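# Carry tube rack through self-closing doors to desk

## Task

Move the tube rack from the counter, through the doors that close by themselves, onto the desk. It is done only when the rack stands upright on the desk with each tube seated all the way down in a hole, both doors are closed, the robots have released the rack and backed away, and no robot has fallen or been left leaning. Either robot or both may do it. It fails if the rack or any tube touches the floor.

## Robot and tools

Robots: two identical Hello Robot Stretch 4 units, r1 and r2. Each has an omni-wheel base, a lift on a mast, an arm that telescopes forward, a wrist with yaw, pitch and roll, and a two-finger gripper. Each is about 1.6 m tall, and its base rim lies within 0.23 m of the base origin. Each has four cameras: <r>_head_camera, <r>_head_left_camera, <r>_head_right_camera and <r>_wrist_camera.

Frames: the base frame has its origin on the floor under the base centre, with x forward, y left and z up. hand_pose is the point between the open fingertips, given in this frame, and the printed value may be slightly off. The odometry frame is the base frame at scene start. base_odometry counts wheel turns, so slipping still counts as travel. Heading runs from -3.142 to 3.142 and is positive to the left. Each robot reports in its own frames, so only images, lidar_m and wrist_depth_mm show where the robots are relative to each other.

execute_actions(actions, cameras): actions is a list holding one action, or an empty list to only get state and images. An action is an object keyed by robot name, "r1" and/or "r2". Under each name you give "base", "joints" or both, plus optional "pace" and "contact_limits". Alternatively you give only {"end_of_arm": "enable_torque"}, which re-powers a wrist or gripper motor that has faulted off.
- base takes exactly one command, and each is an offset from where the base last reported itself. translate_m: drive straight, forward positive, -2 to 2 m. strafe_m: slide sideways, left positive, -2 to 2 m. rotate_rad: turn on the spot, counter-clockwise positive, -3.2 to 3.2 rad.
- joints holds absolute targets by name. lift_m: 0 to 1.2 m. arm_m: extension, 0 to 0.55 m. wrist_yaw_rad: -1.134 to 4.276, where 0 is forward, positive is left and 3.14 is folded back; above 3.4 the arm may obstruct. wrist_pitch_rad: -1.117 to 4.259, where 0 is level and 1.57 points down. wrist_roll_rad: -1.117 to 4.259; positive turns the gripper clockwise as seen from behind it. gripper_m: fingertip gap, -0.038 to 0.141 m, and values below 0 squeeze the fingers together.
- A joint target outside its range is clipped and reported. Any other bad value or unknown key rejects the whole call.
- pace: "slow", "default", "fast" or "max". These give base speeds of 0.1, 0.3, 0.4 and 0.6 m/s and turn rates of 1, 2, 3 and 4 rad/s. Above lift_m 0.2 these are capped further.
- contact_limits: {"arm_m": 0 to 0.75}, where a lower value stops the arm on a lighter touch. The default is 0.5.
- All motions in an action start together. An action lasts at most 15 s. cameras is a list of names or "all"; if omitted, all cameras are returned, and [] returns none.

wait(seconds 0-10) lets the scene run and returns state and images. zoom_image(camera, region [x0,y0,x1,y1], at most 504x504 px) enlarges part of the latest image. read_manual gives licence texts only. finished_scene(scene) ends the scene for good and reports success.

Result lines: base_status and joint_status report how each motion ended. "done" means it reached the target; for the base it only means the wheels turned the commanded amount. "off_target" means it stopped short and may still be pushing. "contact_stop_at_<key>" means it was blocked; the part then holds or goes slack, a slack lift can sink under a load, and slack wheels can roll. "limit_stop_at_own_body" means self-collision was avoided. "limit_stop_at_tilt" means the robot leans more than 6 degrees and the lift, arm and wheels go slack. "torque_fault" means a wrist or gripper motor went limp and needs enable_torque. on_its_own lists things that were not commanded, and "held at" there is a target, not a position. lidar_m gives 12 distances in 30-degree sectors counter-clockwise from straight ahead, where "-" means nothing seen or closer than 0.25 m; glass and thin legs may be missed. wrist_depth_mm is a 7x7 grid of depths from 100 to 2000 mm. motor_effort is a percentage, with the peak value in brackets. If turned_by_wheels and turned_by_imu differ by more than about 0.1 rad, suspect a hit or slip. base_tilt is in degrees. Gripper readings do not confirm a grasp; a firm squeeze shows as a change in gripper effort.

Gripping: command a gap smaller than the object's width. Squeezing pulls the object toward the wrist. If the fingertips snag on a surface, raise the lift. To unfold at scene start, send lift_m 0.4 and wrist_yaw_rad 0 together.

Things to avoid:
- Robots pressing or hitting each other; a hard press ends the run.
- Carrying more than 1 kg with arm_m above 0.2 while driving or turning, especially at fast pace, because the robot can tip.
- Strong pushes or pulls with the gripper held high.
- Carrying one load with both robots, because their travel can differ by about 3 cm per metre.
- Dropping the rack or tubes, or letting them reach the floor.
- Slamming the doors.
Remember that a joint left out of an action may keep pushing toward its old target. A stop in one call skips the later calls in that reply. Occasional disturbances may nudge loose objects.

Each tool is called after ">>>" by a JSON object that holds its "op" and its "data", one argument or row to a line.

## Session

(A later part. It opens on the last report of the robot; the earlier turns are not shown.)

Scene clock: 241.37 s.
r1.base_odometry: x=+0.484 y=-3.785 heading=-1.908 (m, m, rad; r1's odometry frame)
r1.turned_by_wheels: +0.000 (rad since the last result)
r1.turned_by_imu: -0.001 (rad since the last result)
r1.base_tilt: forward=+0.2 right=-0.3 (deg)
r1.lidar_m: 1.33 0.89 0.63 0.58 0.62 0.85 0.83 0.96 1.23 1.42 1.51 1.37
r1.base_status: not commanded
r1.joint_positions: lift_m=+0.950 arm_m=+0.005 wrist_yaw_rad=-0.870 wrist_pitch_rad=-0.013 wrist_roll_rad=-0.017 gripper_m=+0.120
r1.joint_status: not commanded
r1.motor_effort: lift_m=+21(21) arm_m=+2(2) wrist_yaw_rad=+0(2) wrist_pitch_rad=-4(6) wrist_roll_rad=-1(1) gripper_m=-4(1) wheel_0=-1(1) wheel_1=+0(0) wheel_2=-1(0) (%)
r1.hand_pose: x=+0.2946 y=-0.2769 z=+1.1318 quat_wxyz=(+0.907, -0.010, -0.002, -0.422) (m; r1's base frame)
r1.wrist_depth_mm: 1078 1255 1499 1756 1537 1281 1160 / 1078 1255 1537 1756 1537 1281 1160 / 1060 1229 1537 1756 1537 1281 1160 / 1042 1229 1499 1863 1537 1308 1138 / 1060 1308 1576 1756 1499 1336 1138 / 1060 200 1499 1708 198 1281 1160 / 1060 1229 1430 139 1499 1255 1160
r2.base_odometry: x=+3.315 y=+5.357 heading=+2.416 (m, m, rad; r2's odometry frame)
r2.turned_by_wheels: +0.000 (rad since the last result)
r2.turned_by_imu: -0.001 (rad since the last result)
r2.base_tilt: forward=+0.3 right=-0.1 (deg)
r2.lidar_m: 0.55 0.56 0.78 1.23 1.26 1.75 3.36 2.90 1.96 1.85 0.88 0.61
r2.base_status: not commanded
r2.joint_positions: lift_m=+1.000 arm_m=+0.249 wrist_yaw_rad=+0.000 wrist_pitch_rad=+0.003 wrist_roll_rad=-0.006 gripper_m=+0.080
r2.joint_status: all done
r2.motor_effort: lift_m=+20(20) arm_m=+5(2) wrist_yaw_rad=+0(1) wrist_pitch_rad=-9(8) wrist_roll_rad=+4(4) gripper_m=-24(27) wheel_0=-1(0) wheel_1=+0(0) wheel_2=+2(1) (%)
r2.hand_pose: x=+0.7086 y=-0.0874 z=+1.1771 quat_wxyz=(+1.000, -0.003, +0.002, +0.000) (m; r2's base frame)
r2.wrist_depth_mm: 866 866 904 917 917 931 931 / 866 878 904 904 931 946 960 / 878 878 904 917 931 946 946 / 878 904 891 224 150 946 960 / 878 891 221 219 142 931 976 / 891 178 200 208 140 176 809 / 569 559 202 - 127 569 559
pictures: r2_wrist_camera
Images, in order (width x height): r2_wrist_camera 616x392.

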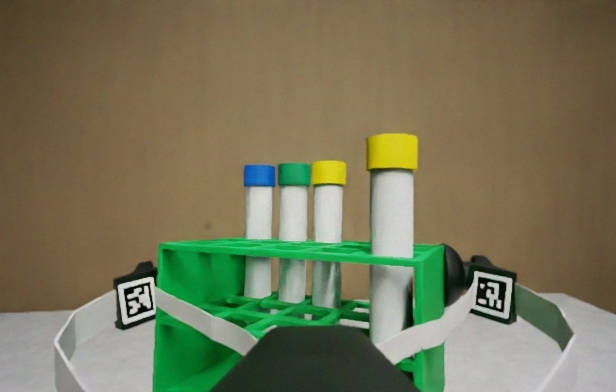

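Same desk height (.565 at 1.0). Place.

>>> {"op": "execute_actions", "data": {
  "actions": [
    {"r2":{"joints":{"lift_m":0.832},"pace":"slow"}}
  ],
  "cameras": []
}}

>>> {"op": "execute_actions", "data": {
  "actions": [
    {"r2":{"joints":{"gripper_m":0.141}}}
  ],
  "cameras": []
}}

>>> {"op": "execute_actions", "data": {
  "actions": [
    {"r2":{"joints":{"arm_m":0.05,"lift_m":0.86},"pace":"slow"}}
  ],
  "cameras": ["r2_wrist_camera"]
}}

>>> {"op": "zoom_image", "data": {
  "camera": "r2_wrist_camera",
  "region": [190,150,430,320]
}}

Scene clock: 244.83 s.
r1.base_odometry: x=+0.484 y=-3.785 heading=-1.908 (m, m, rad; r1's odometry frame)
r1.turned_by_wheels: +0.000 (rad since the last result)
r1.turned_by_imu: -0.001 (rad since the last result)
r1.base_tilt: forward=+0.2 right=-0.3 (deg)
r1.lidar_m: 1.34 0.83 0.62 0.59 0.61 0.87 0.83 0.95 1.26 1.42 1.50 1.39
r1.base_status: not commanded
r1.joint_positions: lift_m=+0.950 arm_m=+0.005 wrist_yaw_rad=-0.870 wrist_pitch_rad=-0.013 wrist_roll_rad=-0.017 gripper_m=+0.120
r1.joint_status: not commanded
r1.motor_effort: lift_m=+21(21) arm_m=+2(2) wrist_yaw_rad=+1(2) wrist_pitch_rad=-6(6) wrist_roll_rad=-1(1) gripper_m=-2(2) wheel_0=-1(1) wheel_1=+0(0) wheel_2=-1(0) (%)
r1.hand_pose: x=+0.2946 y=-0.2769 z=+1.1318 quat_wxyz=(+0.907, -0.010, -0.002, -0.422) (m; r1's base frame)
r1.wrist_depth_mm: 1078 1255 1537 1808 1499 1281 1138 / 1060 1255 1537 1808 1499 1336 1160 / 1042 1229 1537 1808 1537 1281 1138 / 1042 1255 1537 1756 1464 1308 1118 / 1078 1229 1537 1756 1537 1281 1182 / 1060 200 1499 1808 198 1281 1160 / 1060 1229 1430 139 1537 1229 1160
r2.base_odometry: x=+3.315 y=+5.357 heading=+2.416 (m, m, rad; r2's odometry frame)
r2.turned_by_wheels: +0.000 (rad since the last result)
r2.turned_by_imu: -0.001 (rad since the last result)
r2.base_tilt: forward=+0.2 right=-0.2 (deg)
r2.lidar_m: 0.55 0.58 0.77 1.21 1.25 1.75 3.38 2.88 1.94 1.85 0.88 0.60
r2.base_status: not commanded
r2.joint_positions: lift_m=+0.832 arm_m=+0.249 wrist_yaw_rad=+0.000 wrist_pitch_rad=+0.003 wrist_roll_rad=-0.006 gripper_m=+0.080
r2.joint_status: all done
r2.motor_effort: lift_m=+16(19) arm_m=+4(5) wrist_yaw_rad=+1(1) wrist_pitch_rad=-8(9) wrist_roll_rad=+4(4) gripper_m=-22(26) wheel_0=+0(0) wheel_1=+0(0) wheel_2=+2(1) (%)
r2.hand_pose: x=+0.7086 y=-0.0874 z=+1.0095 quat_wxyz=(+1.000, -0.003, +0.002, +0.000) (m; r2's base frame)
r2.wrist_depth_mm: 878 891 891 904 917 946 960 / 891 891 904 917 917 931 946 / 878 878 904 917 931 931 960 / 866 891 891 225 150 946 960 / 676 661 222 220 142 591 564 / 355 177 200 208 140 176 297 / 226 224 202 - 127 225 232
pictures: none
No camera images: the call's "cameras" was empty. Leave "cameras" out to get every camera's image.

Scene clock: 246.47 s.
r1.base_odometry: x=+0.484 y=-3.785 heading=-1.908 (m, m, rad; r1's odometry frame)
r1.turned_by_wheels: +0.000 (rad since the last result)
r1.turned_by_imu: -0.001 (rad since the last result)
r1.base_tilt: forward=+0.2 right=-0.2 (deg)
r1.lidar_m: 1.32 0.86 0.62 0.60 0.63 0.85 0.83 0.97 1.26 1.42 1.51 1.39
r1.base_status: not commanded
r1.joint_positions: lift_m=+0.950 arm_m=+0.005 wrist_yaw_rad=-0.870 wrist_pitch_rad=-0.013 wrist_roll_rad=-0.017 gripper_m=+0.120
r1.joint_status: not commanded
r1.motor_effort: lift_m=+21(21) arm_m=+2(2) wrist_yaw_rad=+1(1) wrist_pitch_rad=-6(5) wrist_roll_rad=+0(1) gripper_m=-2(1) wheel_0=-1(1) wheel_1=+0(0) wheel_2=-1(0) (%)
r1.hand_pose: x=+0.2946 y=-0.2769 z=+1.1318 quat_wxyz=(+0.907, -0.010, -0.002, -0.422) (m; r1's base frame)
r1.wrist_depth_mm: 1098 1255 1464 1756 1537 1281 1138 / 1078 1255 1576 1756 1537 1336 1160 / 1060 1281 1576 1808 1499 1308 1182 / 1060 1281 1576 1756 1576 1308 1182 / 1060 1255 1537 1808 1537 1308 1182 / 1078 200 1499 1756 198 1255 1138 / 1042 1229 1397 140 1499 1205 1160
r2.base_odometry: x=+3.315 y=+5.357 heading=+2.416 (m, m, rad; r2's odometry frame)
r2.turned_by_wheels: +0.000 (rad since the last result)
r2.turned_by_imu: -0.001 (rad since the last result)
r2.base_tilt: forward=+0.3 right=-0.1 (deg)
r2.lidar_m: 0.56 0.57 0.77 1.21 1.27 1.78 3.36 2.89 1.97 1.85 0.87 0.59
r2.base_status: not commanded
r2.joint_positions: lift_m=+0.832 arm_m=+0.249 wrist_yaw_rad=+0.000 wrist_pitch_rad=+0.002 wrist_roll_rad=-0.006 gripper_m=+0.141
r2.joint_status: all done
r2.motor_effort: lift_m=+16(16) arm_m=+4(5) wrist_yaw_rad=-1(3) wrist_pitch_rad=-6(7) wrist_roll_rad=+4(5) gripper_m=+1(26) wheel_0=+0(0) wheel_1=+0(1) wheel_2=+1(2) (%)
r2.hand_pose: x=+0.7087 y=-0.0874 z=+1.0097 quat_wxyz=(+1.000, -0.003, +0.001, +0.000) (m; r2's base frame)
r2.wrist_depth_mm: 866 878 891 904 917 946 946 / 866 866 904 904 931 960 946 / 866 878 891 917 917 946 960 / 866 878 917 306 946 946 946 / 699 661 480 298 282 591 580 / 362 317 247 163 273 279 325 / 243 225 237 - 237 228 229
pictures: none
No camera images: the call's "cameras" was empty. Leave "cameras" out to get every camera's image.

Scene clock: 249.77 s.
r1.base_odometry: x=+0.484 y=-3.785 heading=-1.908 (m, m, rad; r1's odometry frame)
r1.turned_by_wheels: +0.000 (rad since the last result)
r1.turned_by_imu: -0.001 (rad since the last result)
r1.base_tilt: forward=+0.2 right=-0.2 (deg)
r1.lidar_m: 1.33 0.85 0.63 0.59 0.65 0.83 0.82 0.95 1.25 1.43 1.48 1.36
r1.base_status: not commanded
r1.joint_positions: lift_m=+0.950 arm_m=+0.005 wrist_yaw_rad=-0.870 wrist_pitch_rad=-0.013 wrist_roll_rad=-0.017 gripper_m=+0.120
r1.joint_status: not commanded
r1.motor_effort: lift_m=+21(21) arm_m=+2(2) wrist_yaw_rad=+2(1) wrist_pitch_rad=-6(5) wrist_roll_rad=-1(1) gripper_m=+0(5) wheel_0=-1(1) wheel_1=+0(0) wheel_2=-1(1) (%)
r1.hand_pose: x=+0.2946 y=-0.2769 z=+1.1318 quat_wxyz=(+0.907, -0.010, -0.002, -0.422) (m; r1's base frame)
r1.wrist_depth_mm: 1060 1255 1537 1756 1537 1308 1118 / 1078 1255 1537 1708 1499 1281 1182 / 1042 1281 1537 1756 1499 1281 1160 / 1060 1255 1499 1808 1576 1308 1138 / 1078 1281 1537 1756 1499 1281 1160 / 1078 200 1499 1756 198 1255 1160 / 1042 1229 1430 140 1537 1229 1160
r2.base_odometry: x=+3.315 y=+5.357 heading=+2.416 (m, m, rad; r2's odometry frame)
r2.turned_by_wheels: +0.000 (rad since the last result)
r2.turned_by_imu: -0.001 (rad since the last result)
r2.base_tilt: forward=+0.3 right=-0.1 (deg)
r2.lidar_m: 0.54 0.57 0.79 1.23 1.24 1.77 3.39 2.91 1.99 1.84 0.85 0.60
r2.base_status: not commanded
r2.joint_positions: lift_m=+0.860 arm_m=+0.051 wrist_yaw_rad=+0.000 wrist_pitch_rad=+0.002 wrist_roll_rad=-0.006 gripper_m=+0.141
r2.joint_status: all done
r2.motor_effort: lift_m=+21(20) arm_m=-4(5) wrist_yaw_rad=+1(0) wrist_pitch_rad=-6(6) wrist_roll_rad=+5(4) gripper_m=+0(1) wheel_0=+0(1) wheel_1=+0(1) wheel_2=+1(1) (%)
r2.hand_pose: x=+0.5102 y=-0.0874 z=+1.0373 quat_wxyz=(+1.000, -0.003, +0.001, +0.000) (m; r2's base frame)
r2.wrist_depth_mm: 1078 1060 1098 1098 1118 1160 1138 / 1078 1060 1098 1118 1138 1138 1160 / 1078 1060 1098 1138 1138 1138 1182 / 1098 1078 1098 1118 1138 1160 1160 / 866 866 820 480 654 723 732 / 449 402 366 164 353 351 413 / 306 310 315 - 319 325 325
pictures: r2_wrist_camera
Images, in order (width x height): r2_wrist_camera 616x392.

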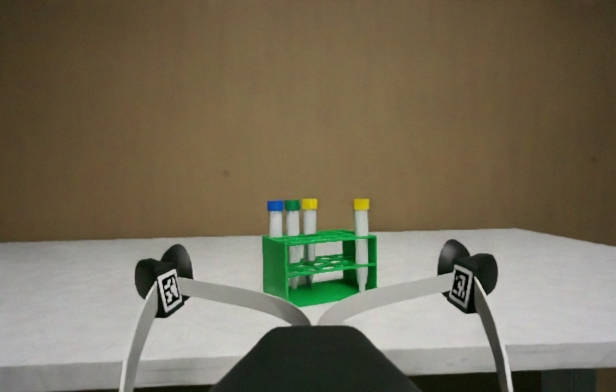

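Region (190, 150, 430, 320) of r2_wrist_camera's 616x392 image, scaled by 2.100; it fills the top 357 rows of this view, and the rest is white.

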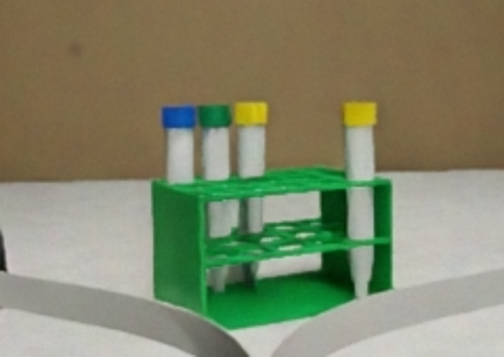

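>>> {"op": "execute_actions", "data": {
  "actions": [
    {"r2":{"base":{"strafe_m":-0.066},"joints":{"lift_m":0.95,"gripper_m":0.0}}}
  ],
  "cameras": []
}}

>>> {"op": "execute_actions", "data": {
  "actions": [
    {"r2":{"joints":{"arm_m":0.295}}}
  ],
  "cameras": []
}}

>>> {"op": "execute_actions", "data": {
  "actions": [
    {"r2":{"joints":{"lift_m":0.897},"pace":"slow"}}
  ],
  "cameras": ["r2_wrist_camera"]
}}

>>> {"op": "execute_actions", "data": {
  "actions": [
    {"r2":{"joints":{"lift_m":0.94}}}
  ],
  "cameras": []
}}

>>> {"op": "execute_actions", "data": {
  "actions": [
    {"r2":{"base":{"strafe_m":0.075},"joints":{"arm_m":0.335},"pace":"slow"}}
  ],
  "cameras": []
}}

>>> {"op": "execute_actions", "data": {
  "actions": [
    {"r2":{"joints":{"lift_m":0.897},"pace":"slow"}}
  ],
  "cameras": ["r2_wrist_camera"]
}}

>>> {"op": "execute_actions", "data": {
  "actions": [
    {"r2":{"joints":{"lift_m":0.94}}}
  ],
  "cameras": []
}}

>>> {"op": "execute_actions", "data": {
  "actions": [
    {"r2":{"base":{"strafe_m":0.03},"joints":{"arm_m":0.328},"pace":"slow"}}
  ],
  "cameras": []
}}

>>> {"op": "execute_actions", "data": {
  "actions": [
    {"r2":{"joints":{"lift_m":0.897},"pace":"slow"}}
  ],
  "cameras": ["r2_wrist_camera"]
}}

>>> {"op": "execute_actions", "data": {
  "actions": [
    {"r2":{"joints":{"lift_m":0.95}}}
  ],
  "cameras": []
}}

Scene clock: 255.37 s.
r1.base_odometry: x=+0.484 y=-3.785 heading=-1.908 (m, m, rad; r1's odometry frame)
r1.turned_by_wheels: +0.000 (rad since the last result)
r1.turned_by_imu: -0.002 (rad since the last result)
r1.base_tilt: forward=+0.2 right=-0.2 (deg)
r1.lidar_m: 1.32 0.85 0.63 0.56 0.63 0.86 0.81 0.96 1.24 1.42 1.50 1.39
r1.base_status: not commanded
r1.joint_positions: lift_m=+0.950 arm_m=+0.005 wrist_yaw_rad=-0.870 wrist_pitch_rad=-0.013 wrist_roll_rad=-0.017 gripper_m=+0.120
r1.joint_status: not commanded
r1.motor_effort: lift_m=+21(21) arm_m=+2(2) wrist_yaw_rad=+0(4) wrist_pitch_rad=-6(5) wrist_roll_rad=-1(1) gripper_m=+1(2) wheel_0=-1(1) wheel_1=+0(0) wheel_2=+0(0) (%)
r1.hand_pose: x=+0.2946 y=-0.2769 z=+1.1318 quat_wxyz=(+0.907, -0.010, -0.002, -0.422) (m; r1's base frame)
r1.wrist_depth_mm: 1060 1255 1576 1808 1499 1308 1160 / 1060 1255 1537 1756 1537 1281 1138 / 1060 1255 1537 1808 1499 1308 1160 / 1078 1229 1537 1708 1499 1308 1138 / 1060 1229 1499 1808 1537 1308 1138 / 1078 200 1499 1756 198 1281 1160 / 1060 1255 1430 139 1464 1255 1138
r2.base_odometry: x=+3.359 y=+5.406 heading=+2.416 (m, m, rad; r2's odometry frame)
r2.turned_by_wheels: +0.000 (rad since the last result)
r2.turned_by_imu: -0.002 (rad since the last result)
r2.base_tilt: forward=+0.3 right=+0.0 (deg)
r2.lidar_m: 0.56 0.57 0.79 1.29 1.33 1.86 3.36 2.81 1.90 1.78 0.85 0.60
r2.base_status: done
r2.joint_positions: lift_m=+0.950 arm_m=+0.051 wrist_yaw_rad=+0.000 wrist_pitch_rad=+0.002 wrist_roll_rad=-0.006 gripper_m=+0.000
r2.joint_status: all done
r2.motor_effort: lift_m=+20(22) arm_m=-4(5) wrist_yaw_rad=+0(0) wrist_pitch_rad=-6(7) wrist_roll_rad=+4(4) gripper_m=-5(3) wheel_0=-1(7) wheel_1=+2(8) wheel_2=+0(2) (%)
r2.hand_pose: x=+0.5102 y=-0.0874 z=+1.1273 quat_wxyz=(+1.000, -0.003, +0.001, +0.000) (m; r2's base frame)
r2.wrist_depth_mm: 1078 1098 1098 1118 1118 1182 1138 / 1078 1098 1118 1138 1160 1160 1160 / 1078 1078 1098 1138 1138 1160 1160 / 1098 1098 1118 1138 1160 1182 1205 / 1078 1098 1118 1138 1138 1138 1205 / 750 723 182 188 181 676 668 / 504 462 455 - 473 439 459
pictures: none
No camera images: the call's "cameras" was empty. Leave "cameras" out to get every camera's image.

Scene clock: 257.20 s.
r1.base_odometry: x=+0.484 y=-3.785 heading=-1.908 (m, m, rad; r1's odometry frame)
r1.turned_by_wheels: +0.000 (rad since the last result)
r1.turned_by_imu: -0.001 (rad since the last result)
r1.base_tilt: forward=+0.2 right=-0.3 (deg)
r1.lidar_m: 1.34 0.84 0.63 0.59 0.62 0.86 0.81 0.97 1.24 1.41 1.50 1.38
r1.base_status: not commanded
r1.joint_positions: lift_m=+0.950 arm_m=+0.005 wrist_yaw_rad=-0.870 wrist_pitch_rad=-0.013 wrist_roll_rad=-0.017 gripper_m=+0.120
r1.joint_status: not commanded
r1.motor_effort: lift_m=+21(21) arm_m=+2(2) wrist_yaw_rad=+1(1) wrist_pitch_rad=-6(5) wrist_roll_rad=-1(1) gripper_m=+1(0) wheel_0=-1(1) wheel_1=+0(0) wheel_2=-1(1) (%)
r1.hand_pose: x=+0.2946 y=-0.2769 z=+1.1318 quat_wxyz=(+0.907, -0.010, -0.002, -0.422) (m; r1's base frame)
r1.wrist_depth_mm: 1042 1229 1537 1756 1499 1308 1182 / 1060 1255 1576 1808 1537 1281 1138 / 1060 1255 1576 1808 1464 1308 1160 / 1042 1255 1537 1708 1499 1308 1138 / 1060 1255 1537 1808 1464 1281 1160 / 1060 201 1499 1756 198 1281 1138 / 1042 1229 1397 140 1537 1255 1118
r2.base_odometry: x=+3.359 y=+5.406 heading=+2.416 (m, m, rad; r2's odometry frame)
r2.turned_by_wheels: +0.000 (rad since the last result)
r2.turned_by_imu: -0.001 (rad since the last result)
r2.base_tilt: forward=+0.2 right=-0.3 (deg)
r2.lidar_m: 0.55 0.58 0.77 1.28 1.33 1.85 3.37 2.79 1.91 1.78 0.87 0.61
r2.base_status: not commanded
r2.joint_positions: lift_m=+0.950 arm_m=+0.294 wrist_yaw_rad=+0.000 wrist_pitch_rad=+0.002 wrist_roll_rad=-0.006 gripper_m=+0.000
r2.joint_status: all done
r2.motor_effort: lift_m=+20(21) arm_m=+4(3) wrist_yaw_rad=+0(0) wrist_pitch_rad=-5(6) wrist_roll_rad=+4(4) gripper_m=-5(6) wheel_0=-1(1) wheel_1=+2(2) wheel_2=+0(0) (%)
r2.hand_pose: x=+0.7536 y=-0.0874 z=+1.1274 quat_wxyz=(+1.000, -0.003, +0.001, +0.000) (m; r2's base frame)
r2.wrist_depth_mm: 831 831 866 866 891 904 904 / 831 854 854 866 891 891 904 / 831 854 878 866 878 878 917 / 842 854 866 878 891 917 904 / 842 866 866 878 891 904 931 / 732 723 182 188 181 668 676 / 496 436 257 - 466 439 462
pictures: none
No camera images: the call's "cameras" was empty. Leave "cameras" out to get every camera's image.

Scene clock: 258.50 s.
r1.base_odometry: x=+0.484 y=-3.785 heading=-1.908 (m, m, rad; r1's odometry frame)
r1.turned_by_wheels: +0.000 (rad since the last result)
r1.turned_by_imu: +0.000 (rad since the last result)
r1.base_tilt: forward=+0.2 right=-0.2 (deg)
r1.lidar_m: 1.33 0.86 0.61 0.60 0.63 0.85 0.80 0.97 1.25 1.39 1.50 1.40
r1.base_status: not commanded
r1.joint_positions: lift_m=+0.950 arm_m=+0.005 wrist_yaw_rad=-0.870 wrist_pitch_rad=-0.013 wrist_roll_rad=-0.017 gripper_m=+0.120
r1.joint_status: not commanded
r1.motor_effort: lift_m=+21(21) arm_m=+2(2) wrist_yaw_rad=-1(0) wrist_pitch_rad=-5(6) wrist_roll_rad=-1(1) gripper_m=-1(1) wheel_0=-1(1) wheel_1=+0(0) wheel_2=-1(0) (%)
r1.hand_pose: x=+0.2946 y=-0.2769 z=+1.1318 quat_wxyz=(+0.907, -0.010, -0.002, -0.422) (m; r1's base frame)
r1.wrist_depth_mm: 1060 1255 1499 1756 1499 1308 1160 / 1078 1281 1576 1808 1537 1308 1160 / 1060 1255 1537 1756 1537 1308 1160 / 1060 1255 1576 1808 1499 1308 1138 / 1060 1229 1499 1756 1464 1281 1138 / 1078 200 1537 1808 198 1255 1160 / 1078 1255 1430 139 1499 1281 1160
r2.base_odometry: x=+3.359 y=+5.406 heading=+2.416 (m, m, rad; r2's odometry frame)
r2.turned_by_wheels: +0.000 (rad since the last result)
r2.turned_by_imu: -0.001 (rad since the last result)
r2.base_tilt: forward=+0.1 right=+0.0 (deg)
r2.lidar_m: 0.56 0.59 0.77 1.28 1.33 1.81 3.37 2.80 1.93 1.79 0.85 0.61
r2.base_status: not commanded
r2.joint_positions: lift_m=+0.898 arm_m=+0.294 wrist_yaw_rad=-0.001 wrist_pitch_rad=-0.011 wrist_roll_rad=-0.006 gripper_m=+0.000
r2.joint_status: all done
r2.on_its_own: wrist_pitch_rad is at rest, and its effort (+33) is outside its rest range (-23 to +23)
r2.motor_effort: lift_m=+11(21) arm_m=+4(4) wrist_yaw_rad=+2(2) wrist_pitch_rad=+33(33) wrist_roll_rad=+4(4) gripper_m=-6(5) wheel_0=-1(1) wheel_1=+2(2) wheel_2=+0(0) (%)
r2.hand_pose: x=+0.7536 y=-0.0876 z=+1.0790 quat_wxyz=(+1.000, -0.003, -0.006, +0.000) (m; r2's base frame)
r2.wrist_depth_mm: 842 854 866 866 891 904 917 / 842 854 866 891 891 917 917 / 842 842 866 891 891 917 917 / 831 866 866 878 891 904 917 / 842 854 866 866 891 917 917 / 627 512 182 190 180 580 569 / 415 237 251 - 394 345 389
pictures: r2_wrist_camera
Images, in order (width x height): r2_wrist_camera 616x392.

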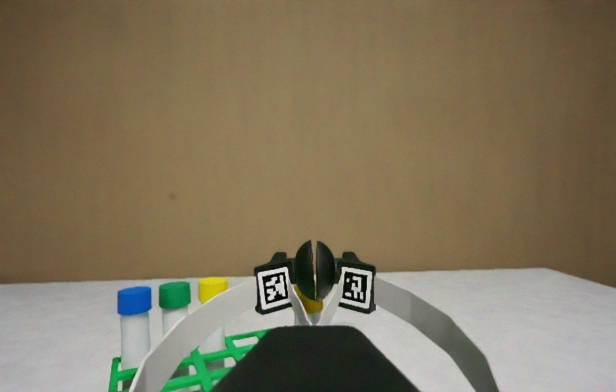

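Scene clock: 259.53 s.
r1.base_odometry: x=+0.484 y=-3.785 heading=-1.908 (m, m, rad; r1's odometry frame)
r1.turned_by_wheels: +0.000 (rad since the last result)
r1.turned_by_imu: +0.000 (rad since the last result)
r1.base_tilt: forward=+0.2 right=-0.3 (deg)
r1.lidar_m: 1.33 0.86 0.63 0.58 0.63 0.85 0.82 0.96 1.24 1.44 1.50 1.38
r1.base_status: not commanded
r1.joint_positions: lift_m=+0.950 arm_m=+0.005 wrist_yaw_rad=-0.870 wrist_pitch_rad=-0.013 wrist_roll_rad=-0.017 gripper_m=+0.120
r1.joint_status: not commanded
r1.motor_effort: lift_m=+21(21) arm_m=+2(2) wrist_yaw_rad=-2(1) wrist_pitch_rad=-5(6) wrist_roll_rad=-1(1) gripper_m=-3(1) wheel_0=-1(1) wheel_1=+0(0) wheel_2=-1(1) (%)
r1.hand_pose: x=+0.2946 y=-0.2769 z=+1.1318 quat_wxyz=(+0.907, -0.010, -0.002, -0.422) (m; r1's base frame)
r1.wrist_depth_mm: 1060 1255 1618 1756 1499 1281 1138 / 1078 1255 1576 1808 1537 1308 1138 / 1060 1255 1499 1756 1576 1308 1138 / 1042 1255 1576 1708 1537 1255 1138 / 1060 1255 1499 1756 1499 1308 1138 / 1078 201 1464 1756 198 1255 1160 / 1078 1229 1430 139 1499 1205 1160
r2.base_odometry: x=+3.359 y=+5.406 heading=+2.416 (m, m, rad; r2's odometry frame)
r2.turned_by_wheels: +0.000 (rad since the last result)
r2.turned_by_imu: +0.000 (rad since the last result)
r2.base_tilt: forward=+0.3 right=-0.1 (deg)
r2.lidar_m: 0.55 0.59 0.77 1.28 1.33 1.85 3.37 2.80 1.92 1.79 0.89 0.62
r2.base_status: not commanded
r2.joint_positions: lift_m=+0.940 arm_m=+0.294 wrist_yaw_rad=+0.000 wrist_pitch_rad=+0.002 wrist_roll_rad=-0.006 gripper_m=+0.000
r2.joint_status: all done
r2.motor_effort: lift_m=+21(21) arm_m=+4(4) wrist_yaw_rad=+1(1) wrist_pitch_rad=-4(33) wrist_roll_rad=+4(5) gripper_m=-4(1) wheel_0=-1(1) wheel_1=+2(2) wheel_2=+0(0) (%)
r2.hand_pose: x=+0.7536 y=-0.0875 z=+1.1175 quat_wxyz=(+1.000, -0.003, +0.001, +0.000) (m; r2's base frame)
r2.wrist_depth_mm: 831 854 854 878 878 891 917 / 831 842 866 854 891 904 904 / 842 842 866 878 891 917 931 / 842 842 866 866 904 891 917 / 842 854 866 878 891 917 946 / 699 699 182 188 181 640 640 / 473 415 257 - 452 418 442
pictures: none
No camera images: the call's "cameras" was empty. Leave "cameras" out to get every camera's image.

Scene clock: 261.43 s.
r1.base_odometry: x=+0.484 y=-3.785 heading=-1.908 (m, m, rad; r1's odometry frame)
r1.turned_by_wheels: +0.000 (rad since the last result)
r1.turned_by_imu: -0.001 (rad since the last result)
r1.base_tilt: forward=+0.2 right=-0.3 (deg)
r1.lidar_m: 1.35 0.88 0.63 0.60 0.64 0.87 0.82 0.94 1.26 1.42 1.51 1.41
r1.base_status: not commanded
r1.joint_positions: lift_m=+0.950 arm_m=+0.005 wrist_yaw_rad=-0.870 wrist_pitch_rad=-0.013 wrist_roll_rad=-0.017 gripper_m=+0.120
r1.joint_status: not commanded
r1.motor_effort: lift_m=+21(21) arm_m=+2(2) wrist_yaw_rad=-3(1) wrist_pitch_rad=-5(5) wrist_roll_rad=-1(1) gripper_m=+1(1) wheel_0=-1(1) wheel_1=+0(0) wheel_2=-1(1) (%)
r1.hand_pose: x=+0.2946 y=-0.2769 z=+1.1318 quat_wxyz=(+0.907, -0.010, -0.002, -0.422) (m; r1's base frame)
r1.wrist_depth_mm: 1060 1255 1537 1708 1537 1308 1160 / 1078 1229 1537 1756 1499 1308 1160 / 1078 1255 1537 1863 1537 1308 1160 / 1078 1255 1537 1808 1537 1308 1160 / 1060 1255 1537 1756 1499 1281 1160 / 1042 200 1499 1756 198 1255 1160 / 1060 1229 1397 140 1499 1229 1160
r2.base_odometry: x=+3.310 y=+5.350 heading=+2.416 (m, m, rad; r2's odometry frame)
r2.turned_by_wheels: +0.000 (rad since the last result)
r2.turned_by_imu: -0.001 (rad since the last result)
r2.base_tilt: forward=+0.2 right=-0.1 (deg)
r2.lidar_m: 0.54 0.57 0.79 1.21 1.25 1.74 3.36 2.89 2.00 1.82 0.84 0.62
r2.base_status: done
r2.joint_positions: lift_m=+0.940 arm_m=+0.334 wrist_yaw_rad=+0.000 wrist_pitch_rad=+0.002 wrist_roll_rad=-0.006 gripper_m=+0.000
r2.joint_status: all done
r2.motor_effort: lift_m=+21(21) arm_m=+4(2) wrist_yaw_rad=-2(0) wrist_pitch_rad=-5(4) wrist_roll_rad=+3(4) gripper_m=-2(5) wheel_0=-2(5) wheel_1=+2(7) wheel_2=+0(0) (%)
r2.hand_pose: x=+0.7936 y=-0.0874 z=+1.1175 quat_wxyz=(+1.000, -0.003, +0.001, +0.000) (m; r2's base frame)
r2.wrist_depth_mm: 788 798 820 820 842 854 854 / 788 798 809 831 854 842 854 / 798 809 820 820 854 854 842 / 798 798 831 831 854 866 878 / 809 820 820 842 866 866 878 / 699 691 182 190 180 640 634 / 477 442 466 - 452 198 445
pictures: none
No camera images: the call's "cameras" was empty. Leave "cameras" out to get every camera's image.

Scene clock: 262.63 s.
r1.base_odometry: x=+0.484 y=-3.785 heading=-1.908 (m, m, rad; r1's odometry frame)
r1.turned_by_wheels: +0.000 (rad since the last result)
r1.turned_by_imu: +0.000 (rad since the last result)
r1.base_tilt: forward=+0.2 right=-0.3 (deg)
r1.lidar_m: 1.32 0.88 0.62 0.59 0.62 0.84 0.82 0.96 1.26 1.43 1.49 1.41
r1.base_status: not commanded
r1.joint_positions: lift_m=+0.950 arm_m=+0.005 wrist_yaw_rad=-0.870 wrist_pitch_rad=-0.013 wrist_roll_rad=-0.017 gripper_m=+0.120
r1.joint_status: not commanded
r1.motor_effort: lift_m=+21(21) arm_m=+2(2) wrist_yaw_rad=-2(1) wrist_pitch_rad=-5(5) wrist_roll_rad=-1(1) gripper_m=+2(1) wheel_0=-1(1) wheel_1=+0(0) wheel_2=-1(0) (%)
r1.hand_pose: x=+0.2946 y=-0.2769 z=+1.1318 quat_wxyz=(+0.907, -0.010, -0.002, -0.422) (m; r1's base frame)
r1.wrist_depth_mm: 1098 1281 1537 1756 1499 1308 1118 / 1078 1281 1576 1808 1537 1281 1138 / 1078 1255 1499 1756 1499 1336 1182 / 1078 1255 1576 1808 1576 1281 1160 / 1078 1255 1499 1808 1464 1281 1160 / 1060 200 1464 1756 198 1281 1138 / 1060 1205 1464 140 1499 1229 1118
r2.base_odometry: x=+3.310 y=+5.350 heading=+2.416 (m, m, rad; r2's odometry frame)
r2.turned_by_wheels: +0.000 (rad since the last result)
r2.turned_by_imu: +0.000 (rad since the last result)
r2.base_tilt: forward=+0.3 right=-0.2 (deg)
r2.lidar_m: 0.55 0.55 0.77 1.21 1.25 1.72 3.38 2.91 1.98 1.86 0.87 0.60
r2.base_status: not commanded
r2.joint_positions: lift_m=+0.898 arm_m=+0.334 wrist_yaw_rad=+0.000 wrist_pitch_rad=-0.014 wrist_roll_rad=-0.006 gripper_m=+0.000
r2.joint_status: all done
r2.on_its_own: wrist_pitch_rad is at rest, and its effort (+41) is outside its rest range (-23 to +23)
r2.motor_effort: lift_m=+10(20) arm_m=+5(5) wrist_yaw_rad=-2(0) wrist_pitch_rad=+41(42) wrist_roll_rad=+4(5) gripper_m=-7(7) wheel_0=-2(2) wheel_1=+2(2) wheel_2=+0(0) (%)
r2.hand_pose: x=+0.7936 y=-0.0874 z=+1.0799 quat_wxyz=(+1.000, -0.003, -0.007, +0.000) (m; r2's base frame)
r2.wrist_depth_mm: 809 809 809 820 842 842 878 / 809 820 820 842 842 878 866 / 788 809 820 820 842 854 866 / 798 820 809 842 854 854 866 / 798 798 831 219 854 866 878 / 640 627 182 190 180 597 574 / 418 387 384 - 247 186 392
pictures: r2_wrist_camera
Images, in order (width x height): r2_wrist_camera 616x392.

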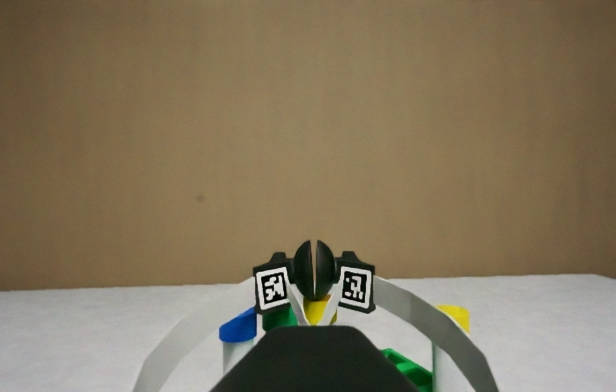

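Scene clock: 263.67 s.
r1.base_odometry: x=+0.484 y=-3.785 heading=-1.908 (m, m, rad; r1's odometry frame)
r1.turned_by_wheels: +0.000 (rad since the last result)
r1.turned_by_imu: +0.000 (rad since the last result)
r1.base_tilt: forward=+0.2 right=-0.2 (deg)
r1.lidar_m: 1.34 0.85 0.62 0.59 0.64 0.87 0.83 0.94 1.26 1.43 1.49 1.41
r1.base_status: not commanded
r1.joint_positions: lift_m=+0.950 arm_m=+0.005 wrist_yaw_rad=-0.870 wrist_pitch_rad=-0.013 wrist_roll_rad=-0.017 gripper_m=+0.120
r1.joint_status: not commanded
r1.motor_effort: lift_m=+21(21) arm_m=+2(2) wrist_yaw_rad=-1(0) wrist_pitch_rad=-5(5) wrist_roll_rad=-1(1) gripper_m=-3(3) wheel_0=-1(1) wheel_1=+0(0) wheel_2=-1(1) (%)
r1.hand_pose: x=+0.2946 y=-0.2769 z=+1.1318 quat_wxyz=(+0.907, -0.010, -0.002, -0.422) (m; r1's base frame)
r1.wrist_depth_mm: 1060 1205 1576 1756 1537 1308 1182 / 1098 1255 1537 1756 1537 1281 1160 / 1060 1255 1537 1808 1537 1308 1160 / 1078 1255 1576 1808 1499 1308 1118 / 1042 1281 1499 1756 1537 1281 1160 / 1078 200 1499 1808 198 1255 1138 / 1060 1229 1397 139 1499 1229 1160
r2.base_odometry: x=+3.310 y=+5.350 heading=+2.416 (m, m, rad; r2's odometry frame)
r2.turned_by_wheels: +0.000 (rad since the last result)
r2.turned_by_imu: +0.000 (rad since the last result)
r2.base_tilt: forward=+0.2 right=-0.1 (deg)
r2.lidar_m: 0.55 0.58 0.78 1.22 1.25 1.73 3.39 2.93 1.98 1.85 0.86 0.61
r2.base_status: not commanded
r2.joint_positions: lift_m=+0.940 arm_m=+0.334 wrist_yaw_rad=+0.000 wrist_pitch_rad=+0.002 wrist_roll_rad=-0.006 gripper_m=+0.000
r2.joint_status: all done
r2.motor_effort: lift_m=+21(19) arm_m=+5(5) wrist_yaw_rad=+1(1) wrist_pitch_rad=-4(41) wrist_roll_rad=+4(3) gripper_m=-3(9) wheel_0=-2(2) wheel_1=+2(2) wheel_2=+0(0) (%)
r2.hand_pose: x=+0.7936 y=-0.0874 z=+1.1175 quat_wxyz=(+1.000, -0.003, +0.001, +0.000) (m; r2's base frame)
r2.wrist_depth_mm: 778 798 809 831 854 854 866 / 798 820 820 820 842 854 866 / 788 809 820 842 842 854 866 / 809 809 809 842 842 866 866 / 798 820 809 809 854 866 878 / 707 699 183 188 181 647 634 / 469 445 462 - 452 198 445
pictures: none
No camera images: the call's "cameras" was empty. Leave "cameras" out to get every camera's image.

Scene clock: 264.97 s.
r1.base_odometry: x=+0.484 y=-3.785 heading=-1.908 (m, m, rad; r1's odometry frame)
r1.turned_by_wheels: +0.000 (rad since the last result)
r1.turned_by_imu: +0.000 (rad since the last result)
r1.base_tilt: forward=+0.1 right=-0.3 (deg)
r1.lidar_m: 1.32 0.87 0.62 0.57 0.61 0.86 0.84 0.96 1.25 1.40 1.49 1.40
r1.base_status: not commanded
r1.joint_positions: lift_m=+0.950 arm_m=+0.005 wrist_yaw_rad=-0.870 wrist_pitch_rad=-0.013 wrist_roll_rad=-0.017 gripper_m=+0.120
r1.joint_status: not commanded
r1.motor_effort: lift_m=+21(21) arm_m=+2(2) wrist_yaw_rad=+0(0) wrist_pitch_rad=-5(5) wrist_roll_rad=-1(1) gripper_m=-2(3) wheel_0=-1(1) wheel_1=+0(0) wheel_2=-1(0) (%)
r1.hand_pose: x=+0.2946 y=-0.2769 z=+1.1318 quat_wxyz=(+0.907, -0.010, -0.002, -0.422) (m; r1's base frame)
r1.wrist_depth_mm: 1060 1308 1537 1708 1537 1308 1160 / 1078 1229 1537 1756 1537 1308 1160 / 1025 1229 1537 1756 1576 1308 1138 / 1078 1255 1499 1756 1499 1336 1160 / 1042 1255 1499 1708 1537 1336 1138 / 1078 200 1464 1808 198 1281 1182 / 1060 1205 1430 139 1499 1255 1138
r2.base_odometry: x=+3.290 y=+5.328 heading=+2.416 (m, m, rad; r2's odometry frame)
r2.turned_by_wheels: +0.000 (rad since the last result)
r2.turned_by_imu: +0.000 (rad since the last result)
r2.base_tilt: forward=+0.3 right=-0.2 (deg)
r2.lidar_m: 0.54 0.59 0.78 1.19 1.21 1.73 3.38 2.96 2.02 1.89 0.83 0.62
r2.base_status: done
r2.joint_positions: lift_m=+0.940 arm_m=+0.329 wrist_yaw_rad=+0.000 wrist_pitch_rad=+0.002 wrist_roll_rad=-0.006 gripper_m=+0.000
r2.joint_status: all done
r2.motor_effort: lift_m=+21(21) arm_m=-4(2) wrist_yaw_rad=+0(1) wrist_pitch_rad=-4(5) wrist_roll_rad=+4(4) gripper_m=-4(5) wheel_0=-2(5) wheel_1=+2(5) wheel_2=+0(0) (%)
r2.hand_pose: x=+0.7882 y=-0.0874 z=+1.1175 quat_wxyz=(+1.000, -0.003, +0.001, +0.000) (m; r2's base frame)
r2.wrist_depth_mm: 788 809 809 820 831 842 866 / 788 809 820 831 831 854 878 / 809 809 820 831 831 866 866 / 788 820 820 842 842 854 891 / 798 809 820 842 866 854 878 / 699 699 183 189 181 640 640 / 477 439 462 - 449 192 445
pictures: none
No camera images: the call's "cameras" was empty. Leave "cameras" out to get every camera's image.

Scene clock: 266.17 s.
r1.base_odometry: x=+0.484 y=-3.785 heading=-1.908 (m, m, rad; r1's odometry frame)
r1.turned_by_wheels: +0.000 (rad since the last result)
r1.turned_by_imu: +0.000 (rad since the last result)
r1.base_tilt: forward=+0.2 right=-0.2 (deg)
r1.lidar_m: 1.33 0.84 0.60 0.60 0.61 0.88 0.83 0.95 1.25 1.42 1.50 1.42
r1.base_status: not commanded
r1.joint_positions: lift_m=+0.950 arm_m=+0.005 wrist_yaw_rad=-0.870 wrist_pitch_rad=-0.013 wrist_roll_rad=-0.017 gripper_m=+0.120
r1.joint_status: not commanded
r1.motor_effort: lift_m=+21(21) arm_m=+2(2) wrist_yaw_rad=+1(1) wrist_pitch_rad=-5(5) wrist_roll_rad=-1(1) gripper_m=-1(3) wheel_0=-1(1) wheel_1=+0(0) wheel_2=-1(1) (%)
r1.hand_pose: x=+0.2946 y=-0.2769 z=+1.1318 quat_wxyz=(+0.907, -0.010, -0.002, -0.422) (m; r1's base frame)
r1.wrist_depth_mm: 1078 1229 1499 1756 1537 1281 1160 / 1078 1255 1537 1808 1499 1281 1138 / 1078 1281 1576 1756 1537 1308 1160 / 1060 1255 1537 1708 1537 1308 1138 / 1060 1255 1576 1756 1537 1336 1160 / 1078 201 1499 1808 198 1255 1138 / 1042 1229 1430 139 1499 1281 1182
r2.base_odometry: x=+3.290 y=+5.328 heading=+2.416 (m, m, rad; r2's odometry frame)
r2.turned_by_wheels: +0.000 (rad since the last result)
r2.turned_by_imu: +0.000 (rad since the last result)
r2.base_tilt: forward=+0.1 right=-0.3 (deg)
r2.lidar_m: 0.55 0.57 0.78 1.18 1.20 1.68 3.38 2.94 2.02 1.89 0.85 0.62
r2.base_status: not commanded
r2.joint_positions: lift_m=+0.898 arm_m=+0.329 wrist_yaw_rad=+0.000 wrist_pitch_rad=-0.012 wrist_roll_rad=-0.006 gripper_m=+0.000
r2.joint_status: all done
r2.on_its_own: wrist_pitch_rad is at rest, and its effort (+34) is outside its rest range (-23 to +23)
r2.motor_effort: lift_m=+11(20) arm_m=-4(5) wrist_yaw_rad=-1(1) wrist_pitch_rad=+34(34) wrist_roll_rad=+4(4) gripper_m=-6(8) wheel_0=-2(2) wheel_1=+2(2) wheel_2=+0(0) (%)
r2.hand_pose: x=+0.7882 y=-0.0874 z=+1.0792 quat_wxyz=(+1.000, -0.003, -0.006, +0.000) (m; r2's base frame)
r2.wrist_depth_mm: 788 820 820 831 866 854 866 / 798 820 831 831 831 854 866 / 798 798 820 831 842 866 866 / 798 809 831 831 842 866 878 / 798 809 820 213 842 854 878 / 634 615 180 190 179 525 574 / 415 387 402 - 254 190 387
pictures: r2_wrist_camera
Images, in order (width x height): r2_wrist_camera 616x392.

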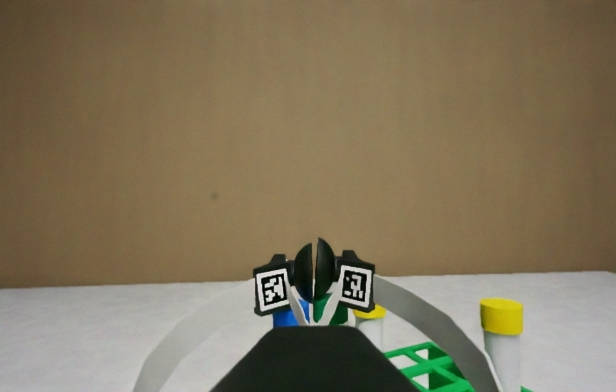

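Scene clock: 267.30 s.
r1.base_odometry: x=+0.484 y=-3.785 heading=-1.908 (m, m, rad; r1's odometry frame)
r1.turned_by_wheels: +0.000 (rad since the last result)
r1.turned_by_imu: +0.000 (rad since the last result)
r1.base_tilt: forward=+0.2 right=-0.3 (deg)
r1.lidar_m: 1.32 0.90 0.61 0.58 0.63 0.85 0.80 0.94 1.24 1.41 1.51 1.40
r1.base_status: not commanded
r1.joint_positions: lift_m=+0.950 arm_m=+0.005 wrist_yaw_rad=-0.870 wrist_pitch_rad=-0.013 wrist_roll_rad=-0.017 gripper_m=+0.120
r1.joint_status: not commanded
r1.motor_effort: lift_m=+21(21) arm_m=+2(2) wrist_yaw_rad=-1(1) wrist_pitch_rad=-6(5) wrist_roll_rad=-1(1) gripper_m=-2(4) wheel_0=-1(1) wheel_1=+0(0) wheel_2=-1(1) (%)
r1.hand_pose: x=+0.2946 y=-0.2769 z=+1.1318 quat_wxyz=(+0.907, -0.010, -0.002, -0.422) (m; r1's base frame)
r1.wrist_depth_mm: 1060 1255 1537 1756 1537 1308 1138 / 1060 1229 1576 1808 1576 1308 1160 / 1042 1255 1537 1756 1537 1308 1138 / 1060 1229 1537 1756 1537 1255 1160 / 1060 1255 1499 1756 1499 1308 1118 / 1078 201 1464 1756 198 1308 1138 / 1060 1229 1397 139 1499 1255 1160
r2.base_odometry: x=+3.290 y=+5.328 heading=+2.416 (m, m, rad; r2's odometry frame)
r2.turned_by_wheels: +0.000 (rad since the last result)
r2.turned_by_imu: +0.000 (rad since the last result)
r2.base_tilt: forward=+0.2 right=-0.1 (deg)
r2.lidar_m: 0.55 0.57 0.76 1.19 1.22 1.70 3.39 2.95 2.01 1.89 0.86 0.61
r2.base_status: not commanded
r2.joint_positions: lift_m=+0.950 arm_m=+0.329 wrist_yaw_rad=+0.000 wrist_pitch_rad=+0.002 wrist_roll_rad=-0.006 gripper_m=+0.000
r2.joint_status: all done
r2.motor_effort: lift_m=+21(23) arm_m=-5(4) wrist_yaw_rad=+0(1) wrist_pitch_rad=-5(34) wrist_roll_rad=+4(3) gripper_m=-7(3) wheel_0=-2(2) wheel_1=+2(2) wheel_2=+0(0) (%)
r2.hand_pose: x=+0.7882 y=-0.0874 z=+1.1275 quat_wxyz=(+1.000, -0.003, +0.001, +0.000) (m; r2's base frame)
r2.wrist_depth_mm: 788 798 820 831 820 831 866 / 788 798 809 831 842 854 878 / 798 809 809 842 831 854 891 / 788 809 820 842 831 854 866 / 809 820 820 831 831 891 878 / 741 723 182 188 181 683 668 / 496 459 480 - 473 415 466
pictures: none
No camera images: the call's "cameras" was empty. Leave "cameras" out to get every camera's image.

>>> {"op": "execute_actions", "data": {
  "actions": [
    {"r2":{"base":{"translate_m":-0.4},"joints":{"arm_m":0.05},"pace":"fast"}}
  ],
  "cameras": ["r2_head_camera"]
}}

>>> {"op": "finished_scene", "data": {
  "scene": 2
}}

Scene clock: 271.10 s.
r1.base_odometry: x=+0.484 y=-3.785 heading=-1.908 (m, m, rad; r1's odometry frame)
r1.turned_by_wheels: +0.000 (rad since the last result)
r1.turned_by_imu: -0.001 (rad since the last result)
r1.base_tilt: forward=+0.2 right=-0.2 (deg)
r1.lidar_m: 1.33 0.86 0.62 0.59 0.60 0.84 0.83 0.96 1.27 1.42 1.52 1.39
r1.base_status: not commanded
r1.joint_positions: lift_m=+0.950 arm_m=+0.005 wrist_yaw_rad=-0.870 wrist_pitch_rad=-0.013 wrist_roll_rad=-0.017 gripper_m=+0.120
r1.joint_status: not commanded
r1.motor_effort: lift_m=+21(21) arm_m=+2(2) wrist_yaw_rad=+0(2) wrist_pitch_rad=-6(6) wrist_roll_rad=-1(1) gripper_m=+0(2) wheel_0=-1(1) wheel_1=+0(0) wheel_2=-1(1) (%)
r1.hand_pose: x=+0.2946 y=-0.2769 z=+1.1318 quat_wxyz=(+0.907, -0.010, -0.002, -0.422) (m; r1's base frame)
r1.wrist_depth_mm: 1078 1255 1499 1708 1537 1308 1138 / 1078 1281 1537 1756 1499 1308 1138 / 1078 1229 1576 1756 1464 1281 1138 / 1042 1255 1537 1756 1537 1308 1138 / 1078 1255 1537 1808 1537 1281 1138 / 1060 200 1464 1756 198 1308 1138 / 1078 1229 1397 139 1537 1255 1138
r2.base_odometry: x=+3.589 y=+5.063 heading=+2.416 (m, m, rad; r2's odometry frame)
r2.turned_by_wheels: +0.000 (rad since the last result)
r2.turned_by_imu: +0.001 (rad since the last result)
r2.base_tilt: forward=+0.3 right=+0.0 (deg)
r2.lidar_m: 0.94 0.98 1.22 1.16 1.19 1.68 2.97 2.97 2.07 1.92 1.97 1.03
r2.base_status: done
r2.joint_positions: lift_m=+0.950 arm_m=+0.051 wrist_yaw_rad=+0.000 wrist_pitch_rad=+0.002 wrist_roll_rad=-0.006 gripper_m=+0.000
r2.joint_status: all done
r2.motor_effort: lift_m=+21(21) arm_m=-4(5) wrist_yaw_rad=+1(1) wrist_pitch_rad=-6(6) wrist_roll_rad=+4(4) gripper_m=-6(8) wheel_0=+0(5) wheel_1=+0(6) wheel_2=-1(10) (%)
r2.hand_pose: x=+0.5101 y=-0.0875 z=+1.1274 quat_wxyz=(+1.000, -0.003, +0.001, +0.000) (m; r2's base frame)
r2.wrist_depth_mm: 1464 1430 1537 1576 1537 1576 1618 / 1499 1464 1499 1537 1537 1576 1576 / 1499 1537 1464 1537 1537 1576 1618 / 1464 1464 1537 1499 1576 1576 1537 / 1464 1397 1366 891 1281 1255 1618 / 809 798 182 188 181 831 820 / 1464 1464 1537 - 1576 1118 1618
pictures: r2_head_camera
Images, in order (width x height): r2_head_camera 420x560.

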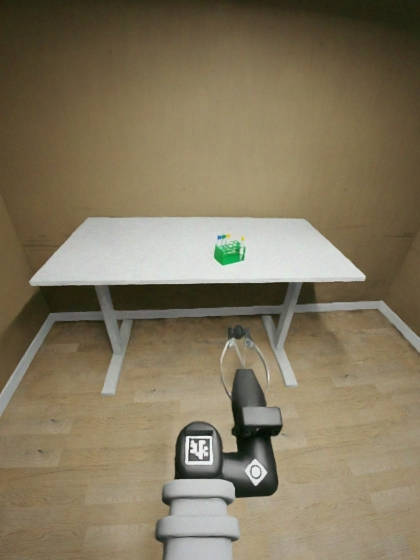

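The scene is finished: the task was done.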